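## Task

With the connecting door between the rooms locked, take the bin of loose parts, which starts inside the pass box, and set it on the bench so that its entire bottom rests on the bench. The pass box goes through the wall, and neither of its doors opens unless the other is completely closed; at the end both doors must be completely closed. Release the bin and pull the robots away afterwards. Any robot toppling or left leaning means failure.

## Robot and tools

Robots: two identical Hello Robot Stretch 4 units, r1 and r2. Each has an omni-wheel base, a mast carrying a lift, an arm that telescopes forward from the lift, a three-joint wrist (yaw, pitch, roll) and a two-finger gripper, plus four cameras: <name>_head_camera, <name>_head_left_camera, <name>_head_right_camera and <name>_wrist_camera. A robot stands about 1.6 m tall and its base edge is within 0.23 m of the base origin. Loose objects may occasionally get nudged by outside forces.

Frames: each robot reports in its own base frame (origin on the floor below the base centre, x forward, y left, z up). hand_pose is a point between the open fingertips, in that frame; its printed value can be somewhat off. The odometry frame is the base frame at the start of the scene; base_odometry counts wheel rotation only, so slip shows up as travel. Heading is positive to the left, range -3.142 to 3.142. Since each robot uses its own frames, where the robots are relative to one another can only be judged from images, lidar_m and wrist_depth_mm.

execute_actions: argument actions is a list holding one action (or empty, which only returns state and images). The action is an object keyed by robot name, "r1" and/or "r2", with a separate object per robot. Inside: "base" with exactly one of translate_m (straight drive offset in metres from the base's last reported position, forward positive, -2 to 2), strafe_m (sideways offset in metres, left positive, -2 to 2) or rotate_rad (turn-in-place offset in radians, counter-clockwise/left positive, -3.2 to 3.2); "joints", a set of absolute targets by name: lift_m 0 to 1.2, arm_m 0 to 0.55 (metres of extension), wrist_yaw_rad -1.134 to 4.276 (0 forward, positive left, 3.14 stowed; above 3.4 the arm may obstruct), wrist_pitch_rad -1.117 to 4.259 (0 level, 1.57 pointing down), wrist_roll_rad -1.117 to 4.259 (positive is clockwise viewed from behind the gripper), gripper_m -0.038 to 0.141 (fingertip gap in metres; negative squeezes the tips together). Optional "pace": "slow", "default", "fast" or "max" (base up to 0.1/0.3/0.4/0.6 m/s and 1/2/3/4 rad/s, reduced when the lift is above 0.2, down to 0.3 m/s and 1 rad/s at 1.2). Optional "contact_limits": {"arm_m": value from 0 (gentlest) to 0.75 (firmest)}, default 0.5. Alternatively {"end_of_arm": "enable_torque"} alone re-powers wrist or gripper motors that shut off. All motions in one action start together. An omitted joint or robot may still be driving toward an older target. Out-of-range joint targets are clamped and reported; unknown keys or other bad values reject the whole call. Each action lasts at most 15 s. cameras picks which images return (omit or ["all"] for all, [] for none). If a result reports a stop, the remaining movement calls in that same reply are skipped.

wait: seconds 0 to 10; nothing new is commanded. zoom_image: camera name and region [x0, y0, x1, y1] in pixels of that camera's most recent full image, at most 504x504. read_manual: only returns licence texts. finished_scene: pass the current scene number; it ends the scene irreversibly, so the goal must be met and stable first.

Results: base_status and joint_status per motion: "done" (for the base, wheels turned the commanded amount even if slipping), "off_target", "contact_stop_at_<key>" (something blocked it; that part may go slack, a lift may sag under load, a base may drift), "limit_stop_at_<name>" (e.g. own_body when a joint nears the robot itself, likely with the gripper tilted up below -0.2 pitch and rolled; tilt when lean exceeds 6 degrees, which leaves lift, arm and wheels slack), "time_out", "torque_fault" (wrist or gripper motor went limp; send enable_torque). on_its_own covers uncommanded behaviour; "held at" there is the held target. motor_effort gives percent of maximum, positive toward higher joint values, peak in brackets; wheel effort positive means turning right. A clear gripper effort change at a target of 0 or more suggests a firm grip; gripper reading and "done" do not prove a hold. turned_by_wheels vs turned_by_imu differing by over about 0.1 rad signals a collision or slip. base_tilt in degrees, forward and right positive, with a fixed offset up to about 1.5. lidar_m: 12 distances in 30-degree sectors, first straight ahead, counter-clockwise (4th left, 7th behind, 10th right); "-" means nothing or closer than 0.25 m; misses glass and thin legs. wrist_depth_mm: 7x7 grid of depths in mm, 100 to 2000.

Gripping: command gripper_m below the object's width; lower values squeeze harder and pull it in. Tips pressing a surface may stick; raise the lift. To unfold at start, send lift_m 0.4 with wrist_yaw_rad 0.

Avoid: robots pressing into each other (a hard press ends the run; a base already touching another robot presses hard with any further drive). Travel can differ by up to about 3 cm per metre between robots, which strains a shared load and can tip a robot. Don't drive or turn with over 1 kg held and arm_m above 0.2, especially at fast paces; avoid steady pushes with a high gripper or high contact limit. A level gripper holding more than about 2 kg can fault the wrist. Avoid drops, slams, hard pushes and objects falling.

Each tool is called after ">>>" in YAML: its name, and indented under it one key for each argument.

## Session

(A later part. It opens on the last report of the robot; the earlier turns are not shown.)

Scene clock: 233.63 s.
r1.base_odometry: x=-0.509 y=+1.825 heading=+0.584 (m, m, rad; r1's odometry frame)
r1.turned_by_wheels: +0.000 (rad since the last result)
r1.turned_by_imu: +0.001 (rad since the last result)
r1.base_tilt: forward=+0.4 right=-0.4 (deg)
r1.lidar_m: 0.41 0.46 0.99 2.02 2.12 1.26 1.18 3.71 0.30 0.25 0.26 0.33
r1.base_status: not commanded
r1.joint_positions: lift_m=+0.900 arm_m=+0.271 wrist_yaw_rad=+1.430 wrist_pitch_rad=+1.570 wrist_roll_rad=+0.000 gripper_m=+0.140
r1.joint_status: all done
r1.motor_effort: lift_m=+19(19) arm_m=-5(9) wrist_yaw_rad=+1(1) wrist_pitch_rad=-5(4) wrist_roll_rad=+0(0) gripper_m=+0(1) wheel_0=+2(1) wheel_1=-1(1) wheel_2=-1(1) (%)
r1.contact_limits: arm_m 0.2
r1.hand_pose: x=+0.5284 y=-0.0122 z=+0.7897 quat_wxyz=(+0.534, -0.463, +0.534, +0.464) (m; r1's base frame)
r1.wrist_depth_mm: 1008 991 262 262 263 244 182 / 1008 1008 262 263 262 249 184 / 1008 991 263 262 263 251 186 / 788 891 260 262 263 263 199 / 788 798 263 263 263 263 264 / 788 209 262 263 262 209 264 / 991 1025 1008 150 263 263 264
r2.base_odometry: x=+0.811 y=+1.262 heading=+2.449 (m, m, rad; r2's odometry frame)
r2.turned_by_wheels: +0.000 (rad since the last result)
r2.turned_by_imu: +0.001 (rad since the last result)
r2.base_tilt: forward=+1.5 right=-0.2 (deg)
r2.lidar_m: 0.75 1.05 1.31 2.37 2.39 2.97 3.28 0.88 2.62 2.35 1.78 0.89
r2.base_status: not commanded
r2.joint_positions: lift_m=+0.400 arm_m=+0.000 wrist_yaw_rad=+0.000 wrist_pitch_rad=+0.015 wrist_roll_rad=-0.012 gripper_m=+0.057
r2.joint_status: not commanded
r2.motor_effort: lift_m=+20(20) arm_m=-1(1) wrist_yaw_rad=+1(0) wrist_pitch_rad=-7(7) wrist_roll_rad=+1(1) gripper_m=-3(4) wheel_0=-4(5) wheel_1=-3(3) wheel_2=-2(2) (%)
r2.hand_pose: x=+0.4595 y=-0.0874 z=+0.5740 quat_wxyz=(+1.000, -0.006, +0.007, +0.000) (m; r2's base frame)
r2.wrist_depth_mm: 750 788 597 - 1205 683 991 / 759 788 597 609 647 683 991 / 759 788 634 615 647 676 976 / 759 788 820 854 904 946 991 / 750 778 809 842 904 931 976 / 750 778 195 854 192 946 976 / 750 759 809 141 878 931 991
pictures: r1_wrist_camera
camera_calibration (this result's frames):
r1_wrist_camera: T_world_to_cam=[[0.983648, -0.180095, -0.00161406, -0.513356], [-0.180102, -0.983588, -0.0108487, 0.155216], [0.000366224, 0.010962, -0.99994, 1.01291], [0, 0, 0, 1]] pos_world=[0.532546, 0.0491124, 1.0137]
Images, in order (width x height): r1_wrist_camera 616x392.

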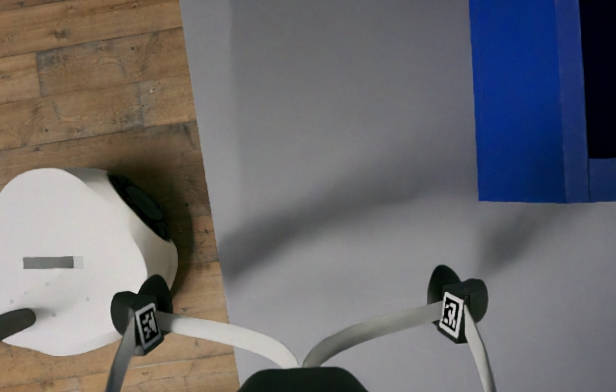

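>>> execute_actions:
  actions:
    - {"r1": {"joints": {"arm_m": 0.21}, "pace": "default", "contact_limits": {"arm_m": 0.2}}}
  cameras: []

>>> execute_actions:
  actions:
    - {"r1": {"joints": {"wrist_pitch_rad": 0.70}, "pace": "default"}}
  cameras: ["r1_wrist_camera", "r1_head_camera"]

Scene clock: 235.30 s.
r1.base_odometry: x=-0.509 y=+1.825 heading=+0.584 (m, m, rad; r1's odometry frame)
r1.turned_by_wheels: +0.000 (rad since the last result)
r1.turned_by_imu: +0.000 (rad since the last result)
r1.base_tilt: forward=+0.4 right=-0.4 (deg)
r1.lidar_m: 0.42 0.48 0.98 2.03 2.13 1.26 1.20 3.71 0.27 0.25 0.25 0.33
r1.base_status: not commanded
r1.joint_positions: lift_m=+0.900 arm_m=+0.211 wrist_yaw_rad=+1.430 wrist_pitch_rad=+1.570 wrist_roll_rad=+0.000 gripper_m=+0.140
r1.joint_status: all done
r1.motor_effort: lift_m=+19(19) arm_m=-5(6) wrist_yaw_rad=+1(1) wrist_pitch_rad=-3(1) wrist_roll_rad=+0(0) gripper_m=+1(0) wheel_0=+2(1) wheel_1=-1(1) wheel_2=-1(1) (%)
r1.contact_limits: arm_m 0.2
r1.hand_pose: x=+0.4684 y=-0.0122 z=+0.7897 quat_wxyz=(+0.534, -0.463, +0.534, +0.464) (m; r1's base frame)
r1.wrist_depth_mm: 991 1008 1008 263 263 265 264 / 1008 1008 991 263 264 264 264 / 1008 1008 1008 262 263 265 264 / 778 788 1008 263 263 264 264 / 788 809 1025 264 264 264 264 / 778 208 991 1008 263 210 264 / 976 991 1008 150 264 263 264
r2.base_odometry: x=+0.811 y=+1.262 heading=+2.449 (m, m, rad; r2's odometry frame)
r2.turned_by_wheels: +0.000 (rad since the last result)
r2.turned_by_imu: +0.000 (rad since the last result)
r2.base_tilt: forward=+1.5 right=-0.3 (deg)
r2.lidar_m: 0.78 1.04 1.31 2.35 2.42 2.96 3.26 0.89 2.61 2.36 1.77 0.88
r2.base_status: not commanded
r2.joint_positions: lift_m=+0.400 arm_m=+0.000 wrist_yaw_rad=+0.000 wrist_pitch_rad=+0.015 wrist_roll_rad=-0.012 gripper_m=+0.057
r2.joint_status: not commanded
r2.motor_effort: lift_m=+19(20) arm_m=-1(0) wrist_yaw_rad=+0(0) wrist_pitch_rad=-6(6) wrist_roll_rad=+0(1) gripper_m=-3(4) wheel_0=-5(4) wheel_1=-3(3) wheel_2=-2(2) (%)
r2.hand_pose: x=+0.4595 y=-0.0874 z=+0.5740 quat_wxyz=(+1.000, -0.006, +0.007, +0.000) (m; r2's base frame)
r2.wrist_depth_mm: 750 788 597 - 1229 691 1008 / 759 798 597 615 647 683 991 / 759 788 634 615 640 676 991 / 759 778 809 854 904 946 991 / 750 788 820 842 904 931 991 / 750 788 195 866 192 931 976 / 750 768 809 141 878 946 991
pictures: none
No camera images: the call's "cameras" was empty. Leave "cameras" out to get every camera's image.

Scene clock: 236.37 s.
r1.base_odometry: x=-0.509 y=+1.825 heading=+0.584 (m, m, rad; r1's odometry frame)
r1.turned_by_wheels: +0.000 (rad since the last result)
r1.turned_by_imu: +0.000 (rad since the last result)
r1.base_tilt: forward=+0.4 right=-0.4 (deg)
r1.lidar_m: 0.42 0.48 1.00 2.03 2.15 1.28 1.20 3.73 0.28 0.25 0.25 0.36
r1.base_status: not commanded
r1.joint_positions: lift_m=+0.900 arm_m=+0.211 wrist_yaw_rad=+1.430 wrist_pitch_rad=+0.702 wrist_roll_rad=+0.000 gripper_m=+0.140
r1.joint_status: all done
r1.motor_effort: lift_m=+19(19) arm_m=-5(5) wrist_yaw_rad=+1(1) wrist_pitch_rad=-9(14) wrist_roll_rad=+1(1) gripper_m=+2(1) wheel_0=+2(1) wheel_1=-1(1) wheel_2=-1(1) (%)
r1.hand_pose: x=+0.4994 y=+0.2057 z=+0.8918 quat_wxyz=(+0.709, -0.226, +0.260, +0.615) (m; r1's base frame)
r1.wrist_depth_mm: 1708 1708 287 241 250 259 267 / 1921 1921 1921 265 276 287 298 / - - - 291 306 322 334 / 1708 1708 1661 332 343 353 366 / 1397 1397 1397 373 397 382 384 / 1229 208 1229 379 370 211 285 / 1098 1060 1078 150 336 324 285
r2.base_odometry: x=+0.811 y=+1.262 heading=+2.449 (m, m, rad; r2's odometry frame)
r2.turned_by_wheels: +0.000 (rad since the last result)
r2.turned_by_imu: +0.000 (rad since the last result)
r2.base_tilt: forward=+1.6 right=-0.4 (deg)
r2.lidar_m: 0.77 1.05 1.30 2.35 2.40 2.93 3.26 0.87 2.60 2.36 1.75 0.90
r2.base_status: not commanded
r2.joint_positions: lift_m=+0.400 arm_m=+0.000 wrist_yaw_rad=+0.000 wrist_pitch_rad=+0.015 wrist_roll_rad=-0.012 gripper_m=+0.057
r2.joint_status: not commanded
r2.motor_effort: lift_m=+20(20) arm_m=-1(1) wrist_yaw_rad=-1(0) wrist_pitch_rad=-6(7) wrist_roll_rad=+0(0) gripper_m=-2(3) wheel_0=-4(4) wheel_1=-3(3) wheel_2=-2(2) (%)
r2.hand_pose: x=+0.4595 y=-0.0874 z=+0.5740 quat_wxyz=(+1.000, -0.006, +0.007, +0.000) (m; r2's base frame)
r2.wrist_depth_mm: 759 788 591 - 1229 691 1008 / 750 788 597 615 654 676 991 / 759 788 634 615 647 676 1008 / 750 788 820 854 904 946 991 / 750 788 831 854 904 931 976 / 750 778 195 854 191 917 976 / 750 778 820 141 891 931 976
pictures: r1_head_camera, r1_wrist_camera
camera_calibration (this result's frames):
r1_wrist_camera: T_world_to_cam=[[0.985812, -0.164883, -0.0314445, -0.423], [-0.129159, -0.625478, -0.769477, 0.94291], [0.107206, 0.762621, -0.6379, 0.58178], [0, 0, 0, 1]] pos_world=[0.476414, 0.0763462, 1.08336]
Images, in order (width x height): r1_head_camera 420x560, r1_wrist_camera 616x392.

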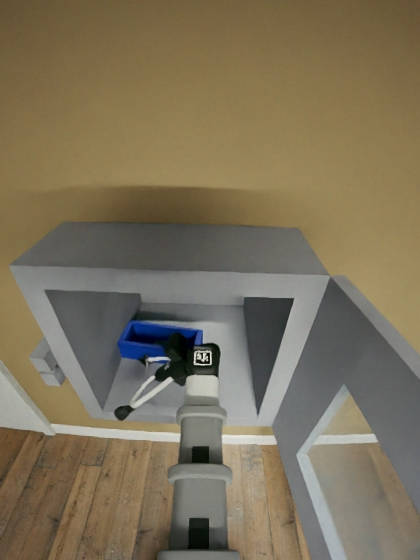

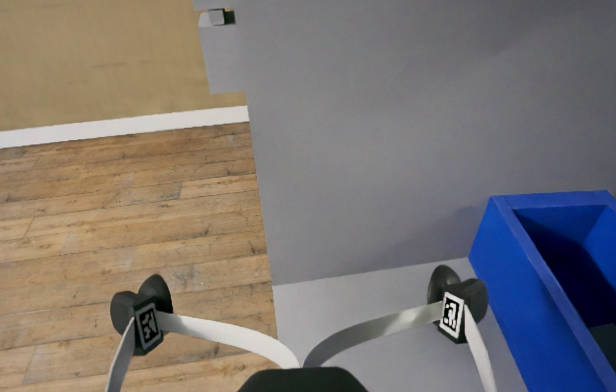

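>>> execute_actions:
  actions:
    - {"r1": {"joints": {"arm_m": 0.455}, "pace": "default", "contact_limits": {"arm_m": 0.2}}}
  cameras: ["r1_wrist_camera", "r1_head_camera"]

Scene clock: 238.83 s.
r1.base_odometry: x=-0.509 y=+1.825 heading=+0.584 (m, m, rad; r1's odometry frame)
r1.turned_by_wheels: +0.000 (rad since the last result)
r1.turned_by_imu: +0.000 (rad since the last result)
r1.base_tilt: forward=+0.4 right=-0.4 (deg)
r1.lidar_m: 0.43 0.46 0.98 2.03 2.12 1.27 1.21 3.73 0.29 0.26 0.25 0.33
r1.base_status: not commanded
r1.joint_positions: lift_m=+0.900 arm_m=+0.454 wrist_yaw_rad=+1.430 wrist_pitch_rad=+0.702 wrist_roll_rad=+0.000 gripper_m=+0.140
r1.joint_status: all done
r1.motor_effort: lift_m=+19(19) arm_m=+6(3) wrist_yaw_rad=+1(1) wrist_pitch_rad=-5(10) wrist_roll_rad=+1(0) gripper_m=+0(0) wheel_0=+2(1) wheel_1=-1(1) wheel_2=-1(1) (%)
r1.contact_limits: arm_m 0.2
r1.hand_pose: x=+0.7425 y=+0.2058 z=+0.8919 quat_wxyz=(+0.709, -0.226, +0.260, +0.616) (m; r1's base frame)
r1.wrist_depth_mm: 213 219 227 235 243 253 259 / 231 240 249 258 270 278 290 / 255 264 274 287 298 312 327 / 281 293 306 320 340 357 364 / 319 329 336 338 377 404 399 / 359 209 351 355 289 210 370 / 340 330 294 150 319 324 329
r2.base_odometry: x=+0.811 y=+1.262 heading=+2.449 (m, m, rad; r2's odometry frame)
r2.turned_by_wheels: +0.000 (rad since the last result)
r2.turned_by_imu: +0.000 (rad since the last result)
r2.base_tilt: forward=+1.6 right=-0.3 (deg)
r2.lidar_m: 0.78 1.05 1.31 2.38 2.39 2.95 3.27 0.89 2.64 2.34 1.78 0.88
r2.base_status: not commanded
r2.joint_positions: lift_m=+0.400 arm_m=+0.000 wrist_yaw_rad=+0.000 wrist_pitch_rad=+0.015 wrist_roll_rad=-0.012 gripper_m=+0.057
r2.joint_status: not commanded
r2.motor_effort: lift_m=+19(20) arm_m=-1(1) wrist_yaw_rad=-1(0) wrist_pitch_rad=-6(6) wrist_roll_rad=+1(0) gripper_m=-4(3) wheel_0=-4(4) wheel_1=-3(3) wheel_2=-2(2) (%)
r2.hand_pose: x=+0.4595 y=-0.0874 z=+0.5740 quat_wxyz=(+1.000, -0.006, +0.007, +0.000) (m; r2's base frame)
r2.wrist_depth_mm: 759 788 597 931 1229 691 991 / 750 788 597 609 647 683 1008 / 750 778 634 615 647 676 991 / 759 798 831 866 891 946 991 / 750 778 809 854 891 931 991 / 750 788 195 854 192 946 991 / 750 759 809 141 891 931 976
pictures: r1_head_camera, r1_wrist_camera
camera_calibration (this result's frames):
r1_wrist_camera: T_world_to_cam=[[0.985827, -0.164791, -0.0314605, -0.662672], [-0.129087, -0.625306, -0.769629, 0.974432], [0.107155, 0.762782, -0.637715, 0.555548], [0, 0, 0, 1]] pos_world=[0.719536, 0.0763539, 1.08339]
Images, in order (width x height): r1_head_camera 420x560, r1_wrist_camera 616x392.

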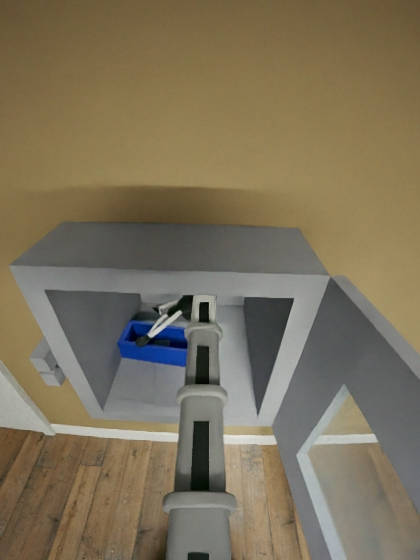

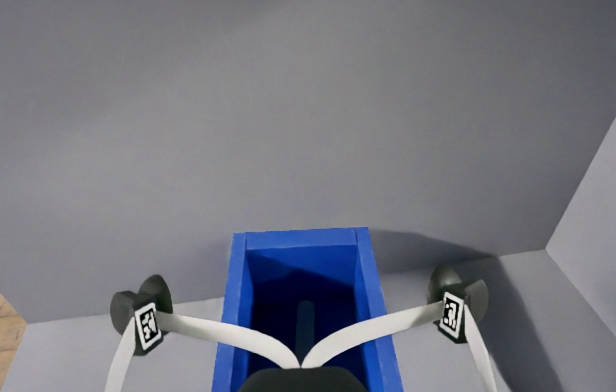

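>>> execute_actions:
  actions:
    - {"r1": {"base": {"strafe_m": 0.02}, "joints": {"wrist_pitch_rad": 0.95, "arm_m": 0.457}, "pace": "slow"}}
  cameras: ["r1_wrist_camera", "r1_head_camera"]

Scene clock: 240.73 s.
r1.base_odometry: x=-0.520 y=+1.842 heading=+0.584 (m, m, rad; r1's odometry frame)
r1.turned_by_wheels: +0.000 (rad since the last result)
r1.turned_by_imu: +0.000 (rad since the last result)
r1.base_tilt: forward=+0.5 right=-0.4 (deg)
r1.lidar_m: 0.42 0.47 0.97 2.01 2.12 1.26 1.20 3.78 0.30 0.27 0.27 0.37
r1.base_status: done
r1.joint_positions: lift_m=+0.900 arm_m=+0.456 wrist_yaw_rad=+1.430 wrist_pitch_rad=+0.951 wrist_roll_rad=+0.000 gripper_m=+0.140
r1.joint_status: all done
r1.motor_effort: lift_m=+19(19) arm_m=+5(4) wrist_yaw_rad=+1(1) wrist_pitch_rad=-3(6) wrist_roll_rad=+0(0) gripper_m=+1(1) wheel_0=+0(6) wheel_1=+2(6) wheel_2=+0(1) (%)
r1.hand_pose: x=+0.7371 y=+0.1536 z=+0.8434 quat_wxyz=(+0.671, -0.300, +0.346, +0.583) (m; r1's base frame)
r1.wrist_depth_mm: 217 224 234 241 252 264 272 / 242 254 266 278 291 304 320 / 279 294 300 306 332 362 370 / 329 347 332 343 368 375 370 / 345 342 327 327 325 338 340 / 315 208 249 297 229 210 307 / 289 285 237 150 271 283 285
r2.base_odometry: x=+0.811 y=+1.262 heading=+2.449 (m, m, rad; r2's odometry frame)
r2.turned_by_wheels: +0.000 (rad since the last result)
r2.turned_by_imu: +0.000 (rad since the last result)
r2.base_tilt: forward=+1.4 right=-0.3 (deg)
r2.lidar_m: 0.75 1.04 1.32 2.37 2.40 2.93 3.27 0.89 2.62 2.33 1.75 0.88
r2.base_status: not commanded
r2.joint_positions: lift_m=+0.400 arm_m=+0.000 wrist_yaw_rad=+0.000 wrist_pitch_rad=+0.015 wrist_roll_rad=-0.012 gripper_m=+0.057
r2.joint_status: not commanded
r2.motor_effort: lift_m=+20(19) arm_m=-1(1) wrist_yaw_rad=+0(1) wrist_pitch_rad=-6(6) wrist_roll_rad=+0(0) gripper_m=-4(5) wheel_0=-5(5) wheel_1=-3(3) wheel_2=-2(2) (%)
r2.hand_pose: x=+0.4595 y=-0.0874 z=+0.5740 quat_wxyz=(+1.000, -0.006, +0.007, +0.000) (m; r2's base frame)
r2.wrist_depth_mm: 759 788 597 946 1229 691 1008 / 759 788 597 609 647 676 991 / 759 788 634 615 640 676 991 / 750 788 809 854 904 946 976 / 750 778 820 854 904 946 1008 / 750 778 195 854 191 946 991 / 750 768 809 141 891 946 991
pictures: r1_head_camera, r1_wrist_camera
camera_calibration (this result's frames):
r1_wrist_camera: T_world_to_cam=[[0.984843, -0.171714, -0.0244543, -0.671553], [-0.152981, -0.793524, -0.588996, 0.794909], [0.0817337, 0.58381, -0.807766, 0.754622], [0, 0, 0, 1]] pos_world=[0.721303, 0.074908, 1.06133]
Images, in order (width x height): r1_head_camera 420x560, r1_wrist_camera 616x392.

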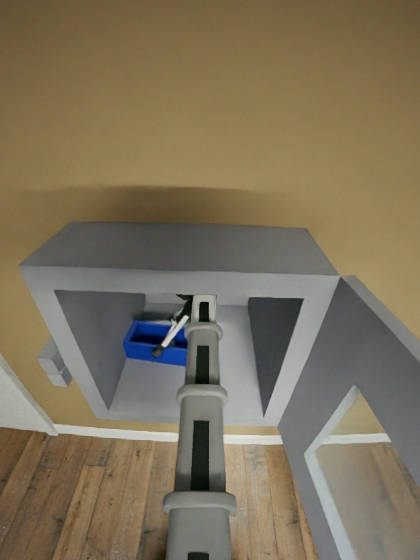

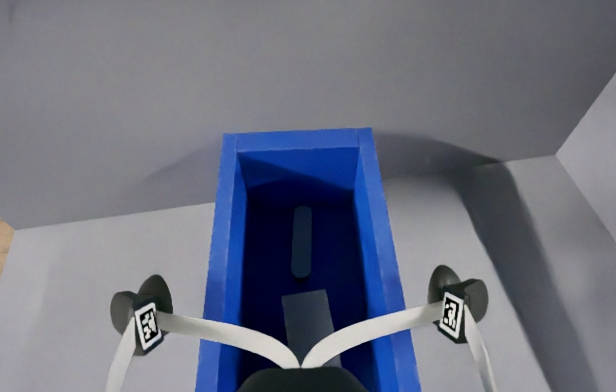

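>>> execute_actions:
  actions:
    - {"r1": {"joints": {"wrist_pitch_rad": 1.0, "lift_m": 0.895}, "pace": "slow"}}
  cameras: ["r1_wrist_camera"]

Scene clock: 242.30 s.
r1.base_odometry: x=-0.520 y=+1.842 heading=+0.584 (m, m, rad; r1's odometry frame)
r1.turned_by_wheels: +0.000 (rad since the last result)
r1.turned_by_imu: +0.000 (rad since the last result)
r1.base_tilt: forward=+0.5 right=-0.4 (deg)
r1.lidar_m: 0.41 0.48 0.96 2.02 2.12 1.26 1.21 3.73 0.31 0.26 0.27 0.37
r1.base_status: not commanded
r1.joint_positions: lift_m=+0.895 arm_m=+0.456 wrist_yaw_rad=+1.430 wrist_pitch_rad=+1.001 wrist_roll_rad=+0.000 gripper_m=+0.140
r1.joint_status: all done
r1.motor_effort: lift_m=+16(16) arm_m=+5(6) wrist_yaw_rad=+1(1) wrist_pitch_rad=-3(4) wrist_roll_rad=+0(1) gripper_m=+1(1) wheel_0=+0(0) wheel_1=+2(1) wheel_2=+0(0) (%)
r1.hand_pose: x=+0.7354 y=+0.1418 z=+0.8306 quat_wxyz=(+0.663, -0.315, +0.362, +0.575) (m; r1's base frame)
r1.wrist_depth_mm: 225 231 243 251 263 273 283 / 254 265 277 291 303 322 336 / 296 310 300 301 353 373 377 / 343 349 338 334 340 353 351 / 327 327 309 310 307 320 320 / 300 208 250 266 214 210 297 / 278 276 202 150 236 271 274
r2.base_odometry: x=+0.811 y=+1.262 heading=+2.449 (m, m, rad; r2's odometry frame)
r2.turned_by_wheels: +0.000 (rad since the last result)
r2.turned_by_imu: +0.000 (rad since the last result)
r2.base_tilt: forward=+1.4 right=-0.4 (deg)
r2.lidar_m: 0.75 1.06 1.33 2.34 2.39 2.95 3.27 0.90 2.63 2.35 1.77 0.88
r2.base_status: not commanded
r2.joint_positions: lift_m=+0.400 arm_m=+0.000 wrist_yaw_rad=+0.000 wrist_pitch_rad=+0.015 wrist_roll_rad=-0.012 gripper_m=+0.057
r2.joint_status: not commanded
r2.motor_effort: lift_m=+19(19) arm_m=-1(1) wrist_yaw_rad=+0(0) wrist_pitch_rad=-6(5) wrist_roll_rad=+0(0) gripper_m=-4(4) wheel_0=-4(4) wheel_1=-3(3) wheel_2=-2(2) (%)
r2.hand_pose: x=+0.4595 y=-0.0874 z=+0.5740 quat_wxyz=(+1.000, -0.006, +0.007, +0.000) (m; r2's base frame)
r2.wrist_depth_mm: 750 798 597 946 1229 683 1008 / 759 788 591 609 647 683 1008 / 750 788 634 615 647 676 991 / 759 788 820 854 904 946 991 / 759 788 820 854 904 946 976 / 750 778 195 854 192 946 976 / 750 768 809 141 878 931 991
pictures: r1_wrist_camera
camera_calibration (this result's frames):
r1_wrist_camera: T_world_to_cam=[[0.984677, -0.172882, -0.0228532, -0.673285], [-0.15697, -0.821603, -0.548023, 0.750643], [0.0759672, 0.543213, -0.836151, 0.784892], [0, 0, 0, 1]] pos_world=[0.721171, 0.0739679, 1.05227]
Images, in order (width x height): r1_wrist_camera 616x392.

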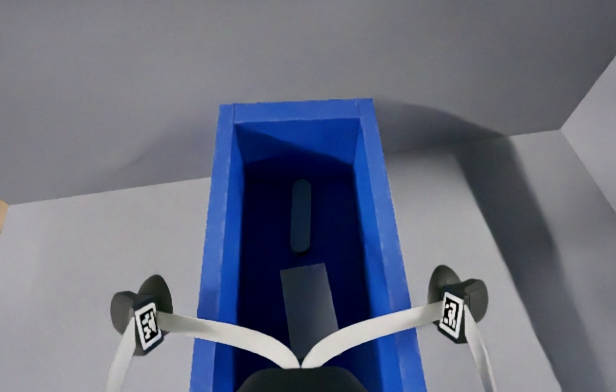

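>>> execute_actions:
  actions:
    - {"r1": {"joints": {"gripper_m": 0.06}, "pace": "default"}}
  cameras: ["r1_wrist_camera", "r1_head_camera"]

Scene clock: 244.40 s.
r1.base_odometry: x=-0.520 y=+1.842 heading=+0.584 (m, m, rad; r1's odometry frame)
r1.turned_by_wheels: +0.000 (rad since the last result)
r1.turned_by_imu: +0.000 (rad since the last result)
r1.base_tilt: forward=+0.5 right=-0.4 (deg)
r1.lidar_m: 0.43 0.46 0.94 2.00 2.10 1.27 1.19 3.79 0.31 0.27 0.26 0.36
r1.base_status: not commanded
r1.joint_positions: lift_m=+0.895 arm_m=+0.456 wrist_yaw_rad=+1.430 wrist_pitch_rad=+1.005 wrist_roll_rad=+0.000 gripper_m=+0.060
r1.joint_status: all done
r1.motor_effort: lift_m=+18(18) arm_m=+5(5) wrist_yaw_rad=+1(1) wrist_pitch_rad=-13(16) wrist_roll_rad=-1(0) gripper_m=-22(21) wheel_0=+0(1) wheel_1=+2(2) wheel_2=+0(0) (%)
r1.hand_pose: x=+0.7353 y=+0.1408 z=+0.8298 quat_wxyz=(+0.662, -0.316, +0.364, +0.575) (m; r1's base frame)
r1.wrist_depth_mm: 225 232 244 253 263 273 285 / 255 266 276 278 303 324 338 / 297 312 287 287 349 373 370 / 343 349 320 319 336 347 345 / 322 322 270 294 291 319 320 / 300 293 222 249 202 289 291 / 276 268 181 229 180 264 271
r2.base_odometry: x=+0.811 y=+1.262 heading=+2.449 (m, m, rad; r2's odometry frame)
r2.turned_by_wheels: +0.000 (rad since the last result)
r2.turned_by_imu: +0.000 (rad since the last result)
r2.base_tilt: forward=+1.5 right=-0.6 (deg)
r2.lidar_m: 0.77 1.05 1.30 2.35 2.39 2.93 3.25 0.88 2.64 2.37 1.76 0.88
r2.base_status: not commanded
r2.joint_positions: lift_m=+0.400 arm_m=+0.000 wrist_yaw_rad=+0.000 wrist_pitch_rad=+0.015 wrist_roll_rad=-0.012 gripper_m=+0.057
r2.joint_status: not commanded
r2.motor_effort: lift_m=+19(20) arm_m=-1(1) wrist_yaw_rad=+0(1) wrist_pitch_rad=-6(6) wrist_roll_rad=+0(0) gripper_m=-2(4) wheel_0=-5(5) wheel_1=-3(3) wheel_2=-2(2) (%)
r2.hand_pose: x=+0.4595 y=-0.0874 z=+0.5740 quat_wxyz=(+1.000, -0.006, +0.007, +0.000) (m; r2's base frame)
r2.wrist_depth_mm: 759 788 597 946 1255 691 991 / 759 788 597 609 647 683 991 / 759 788 634 615 647 676 1008 / 750 788 820 854 891 931 991 / 750 778 820 854 904 946 976 / 750 788 195 854 191 946 976 / 750 768 809 141 891 946 991
pictures: r1_head_camera, r1_wrist_camera
camera_calibration (this result's frames):
r1_wrist_camera: T_world_to_cam=[[0.984664, -0.172974, -0.0227184, -0.673478], [-0.157285, -0.823826, -0.544585, 0.747059], [0.0754831, 0.539807, -0.838398, 0.78745], [0, 0, 0, 1]] pos_world=[0.721211, 0.073881, 1.05173]
Images, in order (width x height): r1_head_camera 420x560, r1_wrist_camera 616x392.

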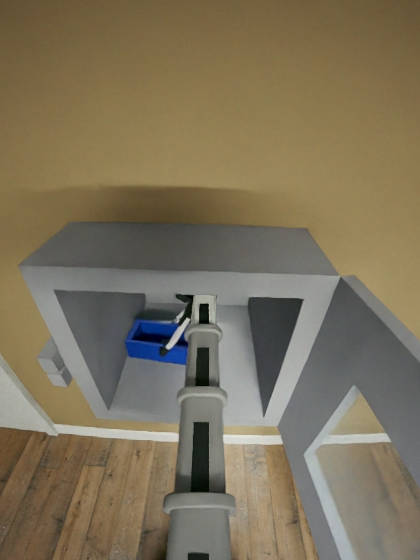

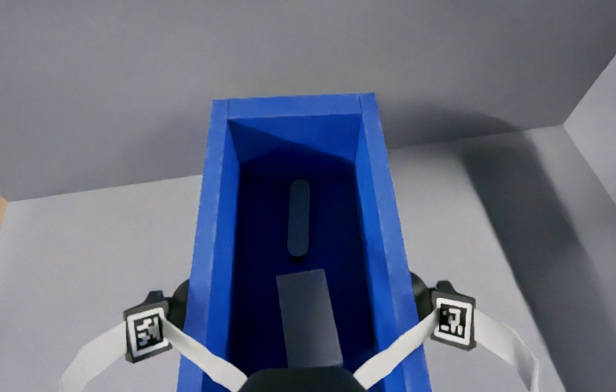

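>>> execute_actions:
  actions:
    - {"r1": {"joints": {"lift_m": 0.92}, "pace": "slow"}}
  cameras: ["r1_wrist_camera", "r1_head_camera"]

Scene clock: 246.00 s.
r1.base_odometry: x=-0.520 y=+1.842 heading=+0.584 (m, m, rad; r1's odometry frame)
r1.turned_by_wheels: +0.000 (rad since the last result)
r1.turned_by_imu: +0.000 (rad since the last result)
r1.base_tilt: forward=+0.5 right=-0.4 (deg)
r1.lidar_m: 0.44 0.48 0.99 2.01 2.11 1.27 1.20 3.77 0.28 0.26 0.28 0.36
r1.base_status: not commanded
r1.joint_positions: lift_m=+0.920 arm_m=+0.456 wrist_yaw_rad=+1.430 wrist_pitch_rad=+1.005 wrist_roll_rad=+0.000 gripper_m=+0.060
r1.joint_status: all done
r1.motor_effort: lift_m=+24(25) arm_m=+5(5) wrist_yaw_rad=+1(1) wrist_pitch_rad=-17(16) wrist_roll_rad=+0(0) gripper_m=-21(22) wheel_0=-1(0) wheel_1=+2(2) wheel_2=+0(0) (%)
r1.hand_pose: x=+0.7353 y=+0.1408 z=+0.8543 quat_wxyz=(+0.662, -0.316, +0.364, +0.575) (m; r1's base frame)
r1.wrist_depth_mm: 226 232 244 254 263 274 285 / 255 266 274 278 301 324 340 / 297 312 285 290 349 392 382 / 353 366 320 319 364 373 375 / 347 349 271 291 291 343 343 / 324 317 222 250 202 309 315 / 298 291 181 229 180 286 296
r2.base_odometry: x=+0.811 y=+1.262 heading=+2.449 (m, m, rad; r2's odometry frame)
r2.turned_by_wheels: +0.000 (rad since the last result)
r2.turned_by_imu: +0.000 (rad since the last result)
r2.base_tilt: forward=+1.5 right=-0.4 (deg)
r2.lidar_m: 0.71 1.04 1.31 2.36 2.37 2.96 3.25 0.89 2.61 2.36 1.75 0.87
r2.base_status: not commanded
r2.joint_positions: lift_m=+0.400 arm_m=+0.000 wrist_yaw_rad=+0.000 wrist_pitch_rad=+0.015 wrist_roll_rad=-0.012 gripper_m=+0.057
r2.joint_status: not commanded
r2.motor_effort: lift_m=+20(19) arm_m=-1(1) wrist_yaw_rad=+0(2) wrist_pitch_rad=-6(5) wrist_roll_rad=+1(0) gripper_m=-4(2) wheel_0=-4(4) wheel_1=-3(3) wheel_2=-2(2) (%)
r2.hand_pose: x=+0.4595 y=-0.0874 z=+0.5740 quat_wxyz=(+1.000, -0.006, +0.007, +0.000) (m; r2's base frame)
r2.wrist_depth_mm: 759 788 597 960 1205 691 1008 / 759 788 597 615 647 683 1008 / 759 788 634 615 647 676 991 / 759 778 820 854 891 946 991 / 750 788 820 854 891 931 991 / 750 788 195 854 192 931 991 / 750 768 798 141 891 931 991
pictures: r1_head_camera, r1_wrist_camera
camera_calibration (this result's frames):
r1_wrist_camera: T_world_to_cam=[[0.984664, -0.172974, -0.0227184, -0.672923], [-0.157285, -0.823826, -0.544585, 0.760398], [0.0754831, 0.539807, -0.838398, 0.807985], [0, 0, 0, 1]] pos_world=[0.721213, 0.073881, 1.07623]
Images, in order (width x height): r1_head_camera 420x560, r1_wrist_camera 616x392.

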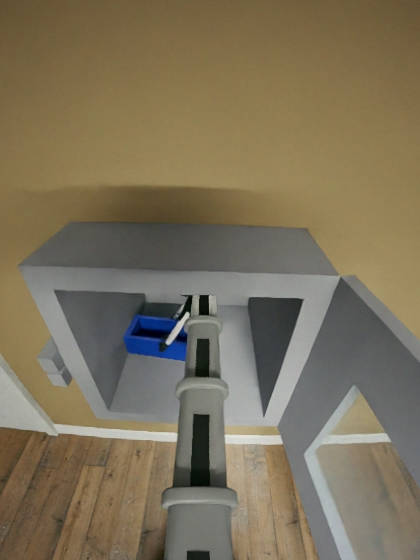

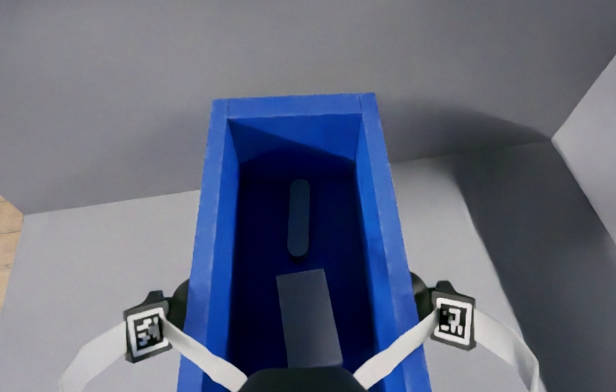

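>>> execute_actions:
  actions:
    - {"r1": {"base": {"strafe_m": -0.04}, "joints": {"arm_m": 0.0}, "pace": "default"}}
  cameras: ["r1_wrist_camera", "r1_head_camera"]

Scene clock: 248.87 s.
r1.base_odometry: x=-0.498 y=+1.808 heading=+0.584 (m, m, rad; r1's odometry frame)
r1.turned_by_wheels: +0.000 (rad since the last result)
r1.turned_by_imu: +0.001 (rad since the last result)
r1.base_tilt: forward=+0.4 right=-0.4 (deg)
r1.lidar_m: 0.25 0.28 0.31 2.06 2.16 1.27 1.20 3.72 0.27 0.25 0.25 0.32
r1.base_status: done
r1.joint_positions: lift_m=+0.920 arm_m=+0.001 wrist_yaw_rad=+1.430 wrist_pitch_rad=+1.005 wrist_roll_rad=+0.000 gripper_m=+0.060
r1.joint_status: all done
r1.motor_effort: lift_m=+24(24) arm_m=-5(6) wrist_yaw_rad=+0(0) wrist_pitch_rad=-15(16) wrist_roll_rad=-1(0) gripper_m=-20(23) wheel_0=-1(7) wheel_1=-1(8) wheel_2=+0(0) (%)
r1.hand_pose: x=+0.2801 y=+0.1408 z=+0.8543 quat_wxyz=(+0.662, -0.316, +0.364, +0.575) (m; r1's base frame)
r1.wrist_depth_mm: 1708 1756 1708 1756 1060 357 351 / 1537 1537 1537 1537 1118 404 413 / 1430 1366 286 287 1025 421 415 / 1281 1255 319 319 1008 392 377 / 1138 1182 270 293 293 399 347 / 1078 1060 221 251 203 343 325 / 991 976 181 229 180 842 306
r2.base_odometry: x=+0.811 y=+1.262 heading=+2.449 (m, m, rad; r2's odometry frame)
r2.turned_by_wheels: +0.000 (rad since the last result)
r2.turned_by_imu: +0.000 (rad since the last result)
r2.base_tilt: forward=+1.5 right=-0.5 (deg)
r2.lidar_m: 0.76 1.06 1.30 2.37 2.39 2.96 3.26 0.89 2.60 2.36 1.74 0.90
r2.base_status: not commanded
r2.joint_positions: lift_m=+0.400 arm_m=+0.000 wrist_yaw_rad=+0.000 wrist_pitch_rad=+0.015 wrist_roll_rad=-0.012 gripper_m=+0.057
r2.joint_status: not commanded
r2.motor_effort: lift_m=+20(19) arm_m=-1(1) wrist_yaw_rad=-2(0) wrist_pitch_rad=-7(6) wrist_roll_rad=+0(1) gripper_m=-4(4) wheel_0=-5(5) wheel_1=-3(3) wheel_2=-2(2) (%)
r2.hand_pose: x=+0.4595 y=-0.0874 z=+0.5740 quat_wxyz=(+1.000, -0.006, +0.007, +0.000) (m; r2's base frame)
r2.wrist_depth_mm: 750 798 597 - 1229 683 1008 / 750 798 591 609 654 683 991 / 750 788 634 609 640 676 991 / 759 788 809 854 904 946 991 / 750 788 809 854 891 931 991 / 759 788 195 854 192 931 976 / 750 768 820 141 891 946 991
pictures: r1_head_camera, r1_wrist_camera
camera_calibration (this result's frames):
r1_wrist_camera: T_world_to_cam=[[0.98466, -0.172987, -0.0227937, -0.224662], [-0.157339, -0.823834, -0.544557, 0.688805], [0.0754231, 0.53979, -0.838414, 0.842379], [0, 0, 0, 1]] pos_world=[0.266057, 0.0738898, 1.07624]
Images, in order (width x height): r1_head_camera 420x560, r1_wrist_camera 616x392.

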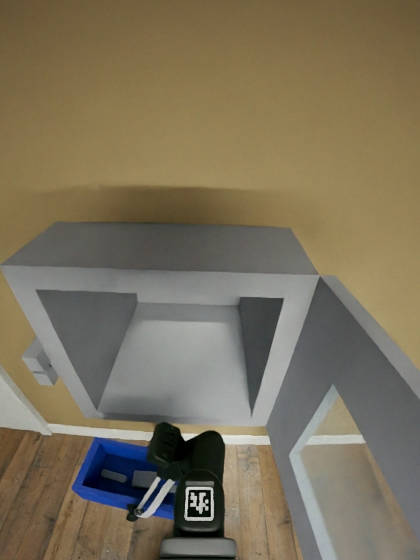

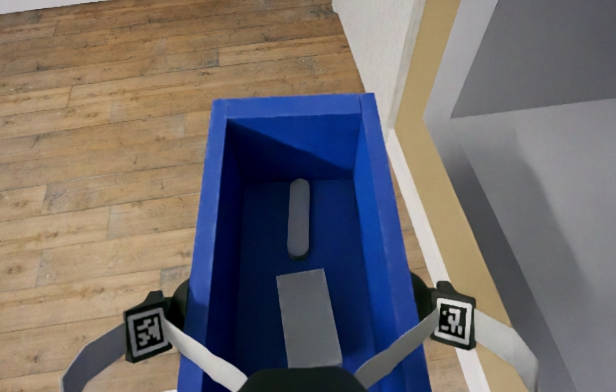

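>>> execute_actions:
  actions:
    - {"r1": {"base": {"translate_m": -0.35}, "pace": "default"}}
  cameras: ["r1_head_camera", "r1_head_left_camera", "r1_head_right_camera"]

Scene clock: 252.07 s.
r1.base_odometry: x=-0.790 y=+1.615 heading=+0.584 (m, m, rad; r1's odometry frame)
r1.turned_by_wheels: +0.000 (rad since the last result)
r1.turned_by_imu: +0.002 (rad since the last result)
r1.base_tilt: forward=+0.5 right=-0.5 (deg)
r1.lidar_m: 0.25 0.27 0.31 2.03 2.15 0.90 0.85 3.40 2.71 2.64 0.32 0.35
r1.base_status: done
r1.joint_positions: lift_m=+0.920 arm_m=+0.001 wrist_yaw_rad=+1.430 wrist_pitch_rad=+1.005 wrist_roll_rad=+0.000 gripper_m=+0.060
r1.joint_status: not commanded
r1.motor_effort: lift_m=+23(24) arm_m=-5(5) wrist_yaw_rad=+0(1) wrist_pitch_rad=-15(15) wrist_roll_rad=-1(0) gripper_m=-22(22) wheel_0=+1(1) wheel_1=+0(4) wheel_2=-2(8) (%)
r1.hand_pose: x=+0.2801 y=+0.1409 z=+0.8543 quat_wxyz=(+0.662, -0.316, +0.364, +0.575) (m; r1's base frame)
r1.wrist_depth_mm: 1808 1756 1756 1808 1756 1255 946 / 1576 1576 1576 1537 1499 1255 960 / 1366 1366 286 289 1366 1308 991 / 1281 1229 322 320 1229 1229 991 / 1182 1205 268 293 293 1138 1042 / 1060 1060 221 250 203 1025 1008 / 991 960 181 229 179 946 991
r2.base_odometry: x=+0.811 y=+1.262 heading=+2.449 (m, m, rad; r2's odometry frame)
r2.turned_by_wheels: +0.000 (rad since the last result)
r2.turned_by_imu: +0.000 (rad since the last result)
r2.base_tilt: forward=+1.5 right=-0.3 (deg)
r2.lidar_m: 0.77 1.04 1.33 2.35 2.39 2.95 3.26 0.86 2.61 2.36 1.80 0.89
r2.base_status: not commanded
r2.joint_positions: lift_m=+0.400 arm_m=+0.000 wrist_yaw_rad=+0.000 wrist_pitch_rad=+0.015 wrist_roll_rad=-0.012 gripper_m=+0.057
r2.joint_status: not commanded
r2.motor_effort: lift_m=+19(20) arm_m=-1(1) wrist_yaw_rad=-1(0) wrist_pitch_rad=-6(6) wrist_roll_rad=+0(0) gripper_m=-4(4) wheel_0=-5(4) wheel_1=-3(3) wheel_2=-2(2) (%)
r2.hand_pose: x=+0.4595 y=-0.0874 z=+0.5740 quat_wxyz=(+1.000, -0.006, +0.007, +0.000) (m; r2's base frame)
r2.wrist_depth_mm: 759 788 597 - 1229 683 991 / 750 788 597 609 647 683 1008 / 759 788 640 609 647 676 991 / 750 788 820 866 891 946 991 / 759 778 820 854 891 946 991 / 750 778 195 854 192 931 976 / 750 759 809 141 891 946 976
pictures: r1_head_camera, r1_head_left_camera, r1_head_right_camera
Images, in order (width x height): r1_head_camera 420x560, r1_head_left_camera 420x672, r1_head_right_camera 420x672.

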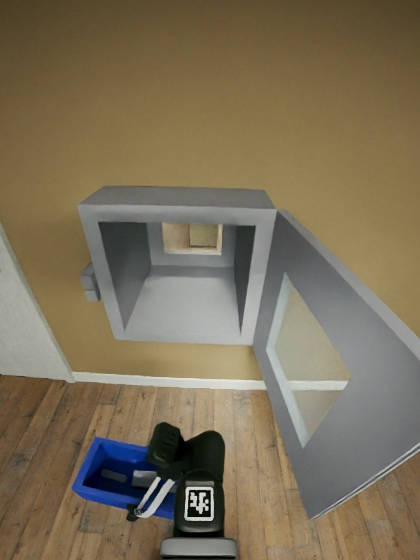

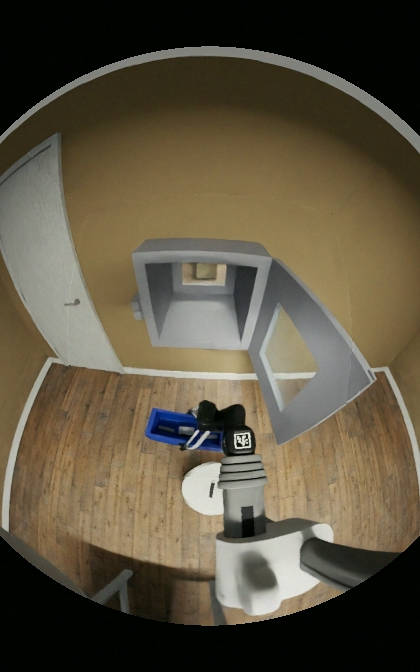

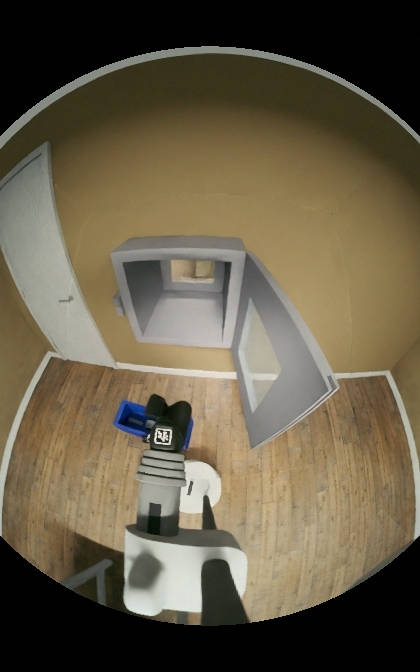

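>>> execute_actions:
  actions:
    - {"r1": {"base": {"rotate_rad": 3.0}, "pace": "default"}}
  cameras: ["r1_head_camera", "r1_head_left_camera", "r1_wrist_camera"]

Scene clock: 255.23 s.
r1.base_odometry: x=-0.790 y=+1.615 heading=-2.699 (m, m, rad; r1's odometry frame)
r1.turned_by_wheels: +3.000 (rad since the last result)
r1.turned_by_imu: +3.078 (rad since the last result)
r1.base_tilt: forward=+0.5 right=-0.5 (deg)
r1.lidar_m: 0.25 0.28 0.32 2.63 0.34 0.35 0.65 0.82 1.34 2.06 2.08 0.92
r1.base_status: done
r1.joint_positions: lift_m=+0.920 arm_m=+0.001 wrist_yaw_rad=+1.430 wrist_pitch_rad=+1.005 wrist_roll_rad=+0.000 gripper_m=+0.061
r1.joint_status: not commanded
r1.motor_effort: lift_m=+22(23) arm_m=-5(5) wrist_yaw_rad=+0(1) wrist_pitch_rad=-14(16) wrist_roll_rad=-1(0) gripper_m=-22(22) wheel_0=+1(8) wheel_1=+1(4) wheel_2=-1(7) (%)
r1.hand_pose: x=+0.2801 y=+0.1409 z=+0.8545 quat_wxyz=(+0.662, -0.316, +0.364, +0.575) (m; r1's base frame)
r1.wrist_depth_mm: 1756 1756 1756 1756 1661 1756 1661 / 1576 1537 1537 1537 1537 1537 1537 / 1397 1366 286 287 1366 1366 1366 / 1281 1229 320 319 1229 1229 1255 / 1182 1138 268 293 293 1138 1118 / 1078 1060 221 250 202 1025 1042 / 1008 976 181 228 180 960 960
r2.base_odometry: x=+0.811 y=+1.262 heading=+2.449 (m, m, rad; r2's odometry frame)
r2.turned_by_wheels: +0.000 (rad since the last result)
r2.turned_by_imu: +0.000 (rad since the last result)
r2.base_tilt: forward=+1.5 right=-0.4 (deg)
r2.lidar_m: 0.77 1.04 1.31 2.38 2.40 2.98 3.26 0.89 2.62 2.35 1.75 0.87
r2.base_status: not commanded
r2.joint_positions: lift_m=+0.400 arm_m=+0.000 wrist_yaw_rad=+0.000 wrist_pitch_rad=+0.015 wrist_roll_rad=-0.012 gripper_m=+0.057
r2.joint_status: not commanded
r2.motor_effort: lift_m=+19(20) arm_m=-1(1) wrist_yaw_rad=+1(1) wrist_pitch_rad=-7(6) wrist_roll_rad=+0(0) gripper_m=-4(4) wheel_0=-5(5) wheel_1=-3(3) wheel_2=-2(2) (%)
r2.hand_pose: x=+0.4595 y=-0.0874 z=+0.5740 quat_wxyz=(+1.000, -0.006, +0.007, +0.000) (m; r2's base frame)
r2.wrist_depth_mm: 759 788 591 - 1229 691 1008 / 750 778 597 609 647 683 991 / 750 788 627 615 640 676 1008 / 759 788 820 854 891 946 1008 / 750 788 809 866 904 931 991 / 750 788 195 854 192 946 976 / 750 768 809 141 891 946 991
pictures: r1_head_camera, r1_head_left_camera, r1_wrist_camera
camera_calibration (this result's frames):
r1_wrist_camera: T_world_to_cam=[[0.984687, -0.172833, -0.022808, -0.22462], [-0.157192, -0.823674, -0.544841, 0.689166], [0.0753801, 0.540083, -0.838229, 0.842304], [0, 0, 0, 1]] pos_world=[0.266019, 0.0739115, 1.07641]
Images, in order (width x height): r1_head_camera 420x560, r1_head_left_camera 420x672, r1_wrist_camera 616x392.

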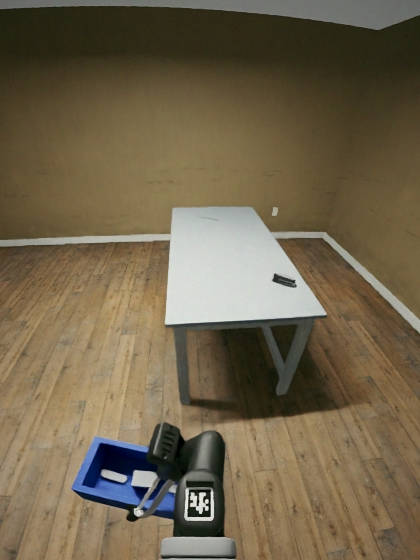

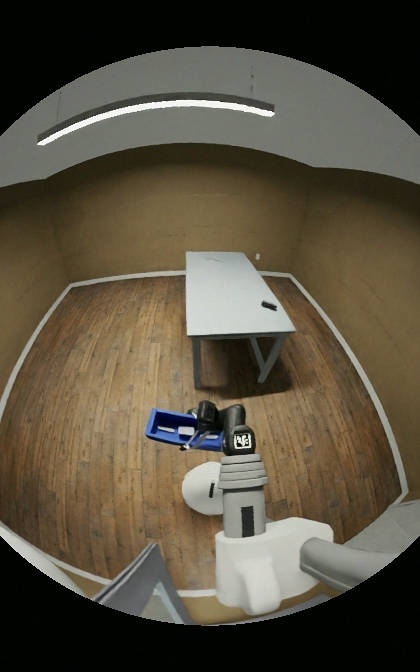

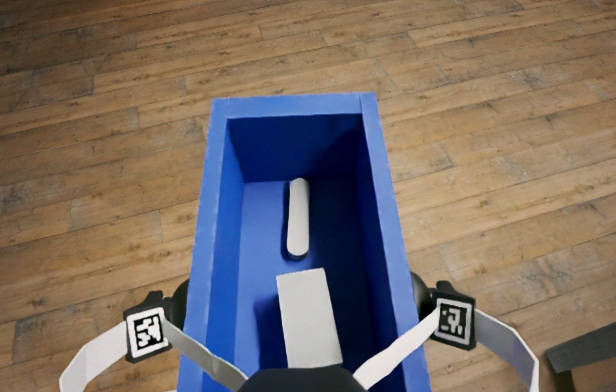

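>>> execute_actions:
  actions:
    - {"r1": {"base": {"strafe_m": -0.30}, "joints": {"lift_m": 0.98}, "pace": "default"}}
  cameras: ["r1_head_camera"]

Scene clock: 258.97 s.
r1.base_odometry: x=-0.918 y=+1.886 heading=-2.699 (m, m, rad; r1's odometry frame)
r1.turned_by_wheels: +0.000 (rad since the last result)
r1.turned_by_imu: +0.003 (rad since the last result)
r1.base_tilt: forward=+0.4 right=-0.4 (deg)
r1.lidar_m: 0.25 0.27 0.32 2.94 0.58 0.68 0.76 0.78 1.27 1.75 1.81 0.99
r1.base_status: done
r1.joint_positions: lift_m=+0.980 arm_m=+0.001 wrist_yaw_rad=+1.430 wrist_pitch_rad=+1.005 wrist_roll_rad=+0.000 gripper_m=+0.060
r1.joint_status: all done
r1.motor_effort: lift_m=+23(28) arm_m=-5(5) wrist_yaw_rad=+0(0) wrist_pitch_rad=-16(16) wrist_roll_rad=+0(0) gripper_m=-21(21) wheel_0=+0(5) wheel_1=+2(8) wheel_2=+0(1) (%)
r1.hand_pose: x=+0.2801 y=+0.1408 z=+0.9143 quat_wxyz=(+0.662, -0.316, +0.364, +0.575) (m; r1's base frame)
r1.wrist_depth_mm: 1808 1808 1863 1808 1808 1863 1808 / 1618 1661 1661 1618 1661 1576 1618 / 1499 1430 286 289 1464 1430 1464 / 1336 1308 319 320 1281 1336 904 / 1255 1229 271 293 293 1160 1205 / 1138 1118 222 251 202 1098 1078 / 1042 1008 181 229 180 1008 1025
r2.base_odometry: x=+0.811 y=+1.262 heading=+2.449 (m, m, rad; r2's odometry frame)
r2.turned_by_wheels: +0.000 (rad since the last result)
r2.turned_by_imu: +0.000 (rad since the last result)
r2.base_tilt: forward=+1.5 right=-0.4 (deg)
r2.lidar_m: 0.75 1.05 1.32 2.37 2.40 2.95 3.25 0.89 2.59 2.34 1.76 0.87
r2.base_status: not commanded
r2.joint_positions: lift_m=+0.400 arm_m=+0.000 wrist_yaw_rad=+0.000 wrist_pitch_rad=+0.015 wrist_roll_rad=-0.012 gripper_m=+0.057
r2.joint_status: not commanded
r2.motor_effort: lift_m=+19(20) arm_m=-1(1) wrist_yaw_rad=+1(0) wrist_pitch_rad=-6(6) wrist_roll_rad=+1(1) gripper_m=-3(4) wheel_0=-4(4) wheel_1=-3(3) wheel_2=-2(2) (%)
r2.hand_pose: x=+0.4595 y=-0.0874 z=+0.5740 quat_wxyz=(+1.000, -0.006, +0.007, +0.000) (m; r2's base frame)
r2.wrist_depth_mm: 750 798 597 1921 1255 683 991 / 750 788 591 609 640 683 991 / 750 788 634 615 640 676 1008 / 750 798 820 854 891 931 991 / 759 778 820 854 891 946 976 / 750 778 195 854 192 931 976 / 759 768 809 141 904 931 976
pictures: r1_head_camera
Images, in order (width x height): r1_head_camera 420x560.

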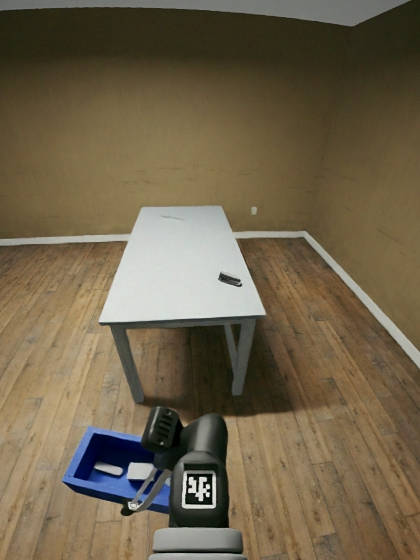

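>>> execute_actions:
  actions:
    - {"r1": {"base": {"translate_m": 0.58}, "pace": "default"}}
  cameras: ["r1_head_camera", "r1_wrist_camera"]

Scene clock: 263.10 s.
r1.base_odometry: x=-1.443 y=+1.638 heading=-2.699 (m, m, rad; r1's odometry frame)
r1.turned_by_wheels: +0.000 (rad since the last result)
r1.turned_by_imu: -0.001 (rad since the last result)
r1.base_tilt: forward=+0.4 right=-0.4 (deg)
r1.lidar_m: 0.25 0.28 0.30 2.92 2.46 0.98 1.35 1.59 1.86 1.69 1.73 0.33
r1.base_status: done
r1.joint_positions: lift_m=+0.980 arm_m=+0.001 wrist_yaw_rad=+1.430 wrist_pitch_rad=+1.005 wrist_roll_rad=+0.000 gripper_m=+0.060
r1.joint_status: not commanded
r1.motor_effort: lift_m=+23(23) arm_m=-5(5) wrist_yaw_rad=+0(0) wrist_pitch_rad=-16(17) wrist_roll_rad=+0(0) gripper_m=-21(21) wheel_0=+0(4) wheel_1=+0(3) wheel_2=+2(9) (%)
r1.hand_pose: x=+0.2801 y=+0.1408 z=+0.9143 quat_wxyz=(+0.662, -0.316, +0.364, +0.575) (m; r1's base frame)
r1.wrist_depth_mm: 1921 1808 1863 1756 1808 1756 1756 / 1618 1618 1618 1661 539 530 535 / 1464 1499 286 289 473 480 480 / 1336 1336 320 320 421 436 433 / 1229 1182 271 296 293 399 399 / 1118 1098 220 251 202 362 366 / 1025 1008 181 229 180 332 342
r2.base_odometry: x=+0.811 y=+1.262 heading=+2.449 (m, m, rad; r2's odometry frame)
r2.turned_by_wheels: +0.000 (rad since the last result)
r2.turned_by_imu: +0.000 (rad since the last result)
r2.base_tilt: forward=+1.6 right=-0.3 (deg)
r2.lidar_m: 0.76 1.05 1.29 2.35 2.38 2.95 3.25 0.89 2.60 2.33 1.74 0.87
r2.base_status: not commanded
r2.joint_positions: lift_m=+0.400 arm_m=+0.000 wrist_yaw_rad=+0.000 wrist_pitch_rad=+0.015 wrist_roll_rad=-0.012 gripper_m=+0.057
r2.joint_status: not commanded
r2.motor_effort: lift_m=+20(20) arm_m=-1(1) wrist_yaw_rad=+0(0) wrist_pitch_rad=-6(6) wrist_roll_rad=+0(1) gripper_m=-3(3) wheel_0=-4(4) wheel_1=-3(3) wheel_2=-2(2) (%)
r2.hand_pose: x=+0.4595 y=-0.0874 z=+0.5740 quat_wxyz=(+1.000, -0.006, +0.007, +0.000) (m; r2's base frame)
r2.wrist_depth_mm: 759 778 597 - 1229 691 991 / 759 778 591 609 647 676 991 / 750 788 640 615 640 676 976 / 759 778 820 854 904 946 991 / 750 778 820 854 891 931 991 / 750 788 195 854 192 931 991 / 741 768 809 141 878 931 976
pictures: r1_head_camera, r1_wrist_camera
camera_calibration (this result's frames):
r1_wrist_camera: T_world_to_cam=[[0.984688, -0.172831, -0.0227941, -0.223261], [-0.157215, -0.823905, -0.544485, 0.721412], [0.075324, 0.539732, -0.83846, 0.892823], [0, 0, 0, 1]] pos_world=[0.266008, 0.0739035, 1.13631]
Images, in order (width x height): r1_head_camera 420x560, r1_wrist_camera 616x392.

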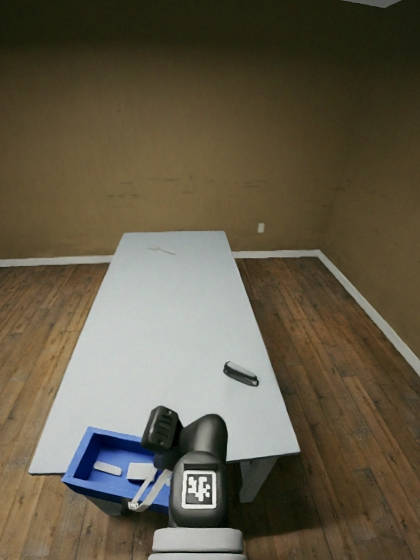

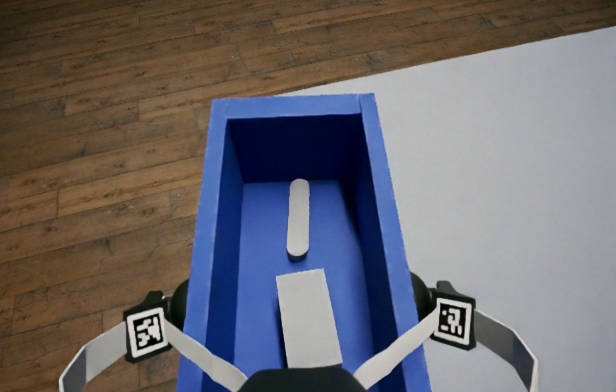

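>>> execute_actions:
  actions:
    - {"r1": {"joints": {"arm_m": 0.36, "lift_m": 0.93}, "pace": "default"}}
  cameras: ["r1_head_camera", "r1_wrist_camera"]

Scene clock: 266.20 s.
r1.base_odometry: x=-1.443 y=+1.638 heading=-2.699 (m, m, rad; r1's odometry frame)
r1.turned_by_wheels: +0.000 (rad since the last result)
r1.turned_by_imu: +0.001 (rad since the last result)
r1.base_tilt: forward=+0.4 right=-0.4 (deg)
r1.lidar_m: 0.30 0.32 0.43 2.95 2.48 0.98 1.35 1.58 1.86 1.69 1.73 0.33
r1.base_status: not commanded
r1.joint_positions: lift_m=+0.930 arm_m=+0.359 wrist_yaw_rad=+1.430 wrist_pitch_rad=+1.005 wrist_roll_rad=+0.000 gripper_m=+0.060
r1.joint_status: all done
r1.motor_effort: lift_m=+18(23) arm_m=+5(6) wrist_yaw_rad=+0(0) wrist_pitch_rad=-17(17) wrist_roll_rad=-1(0) gripper_m=-21(21) wheel_0=+0(0) wheel_1=+0(0) wheel_2=+2(2) (%)
r1.hand_pose: x=+0.6382 y=+0.1409 z=+0.8647 quat_wxyz=(+0.662, -0.316, +0.364, +0.575) (m; r1's base frame)
r1.wrist_depth_mm: 1808 1756 1756 1756 517 521 512 / 1576 466 462 459 459 459 459 / 421 418 286 290 407 410 407 / 384 379 320 320 362 375 373 / 349 345 270 293 291 343 343 / 324 317 221 251 202 312 315 / 297 289 182 229 180 285 291
r2.base_odometry: x=+0.811 y=+1.262 heading=+2.449 (m, m, rad; r2's odometry frame)
r2.turned_by_wheels: +0.000 (rad since the last result)
r2.turned_by_imu: +0.000 (rad since the last result)
r2.base_tilt: forward=+1.3 right=-0.2 (deg)
r2.lidar_m: 0.75 1.05 1.33 2.37 2.38 2.96 3.27 0.89 2.63 2.34 1.78 0.88
r2.base_status: not commanded
r2.joint_positions: lift_m=+0.400 arm_m=+0.000 wrist_yaw_rad=+0.000 wrist_pitch_rad=+0.015 wrist_roll_rad=-0.012 gripper_m=+0.057
r2.joint_status: not commanded
r2.motor_effort: lift_m=+20(20) arm_m=-1(1) wrist_yaw_rad=+1(0) wrist_pitch_rad=-6(6) wrist_roll_rad=+0(0) gripper_m=-3(3) wheel_0=-5(4) wheel_1=-3(3) wheel_2=-2(2) (%)
r2.hand_pose: x=+0.4595 y=-0.0874 z=+0.5740 quat_wxyz=(+1.000, -0.006, +0.007, +0.000) (m; r2's base frame)
r2.wrist_depth_mm: 759 788 597 - 1229 691 991 / 750 788 591 609 647 683 1008 / 759 788 634 615 640 668 991 / 759 788 809 854 891 946 991 / 750 778 820 866 904 931 991 / 750 788 195 854 193 931 991 / 759 768 809 141 891 946 976
pictures: r1_head_camera, r1_wrist_camera
camera_calibration (this result's frames):
r1_wrist_camera: T_world_to_cam=[[0.984687, -0.172835, -0.0227953, -0.577079], [-0.157216, -0.823883, -0.544519, 0.750751], [0.0753313, 0.539764, -0.838439, 0.824225], [0, 0, 0, 1]] pos_world=[0.624182, 0.0739039, 1.08671]
Images, in order (width x height): r1_head_camera 420x560, r1_wrist_camera 616x392.

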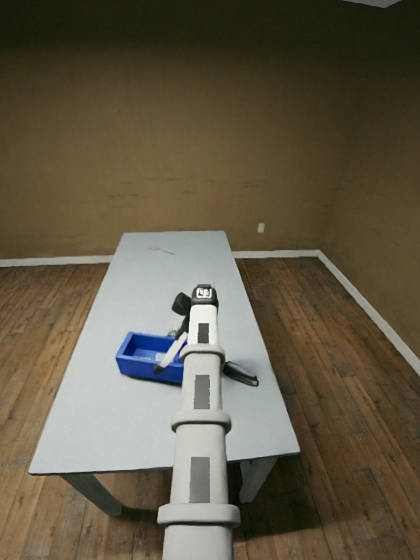

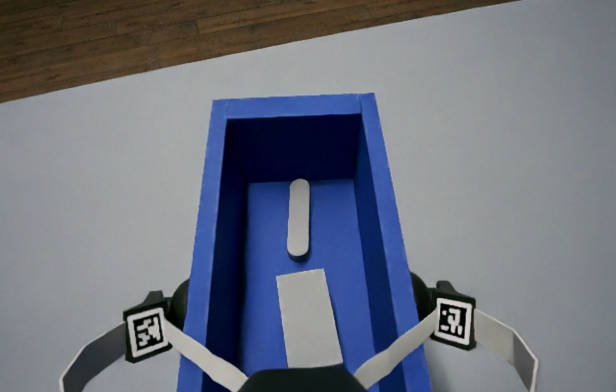

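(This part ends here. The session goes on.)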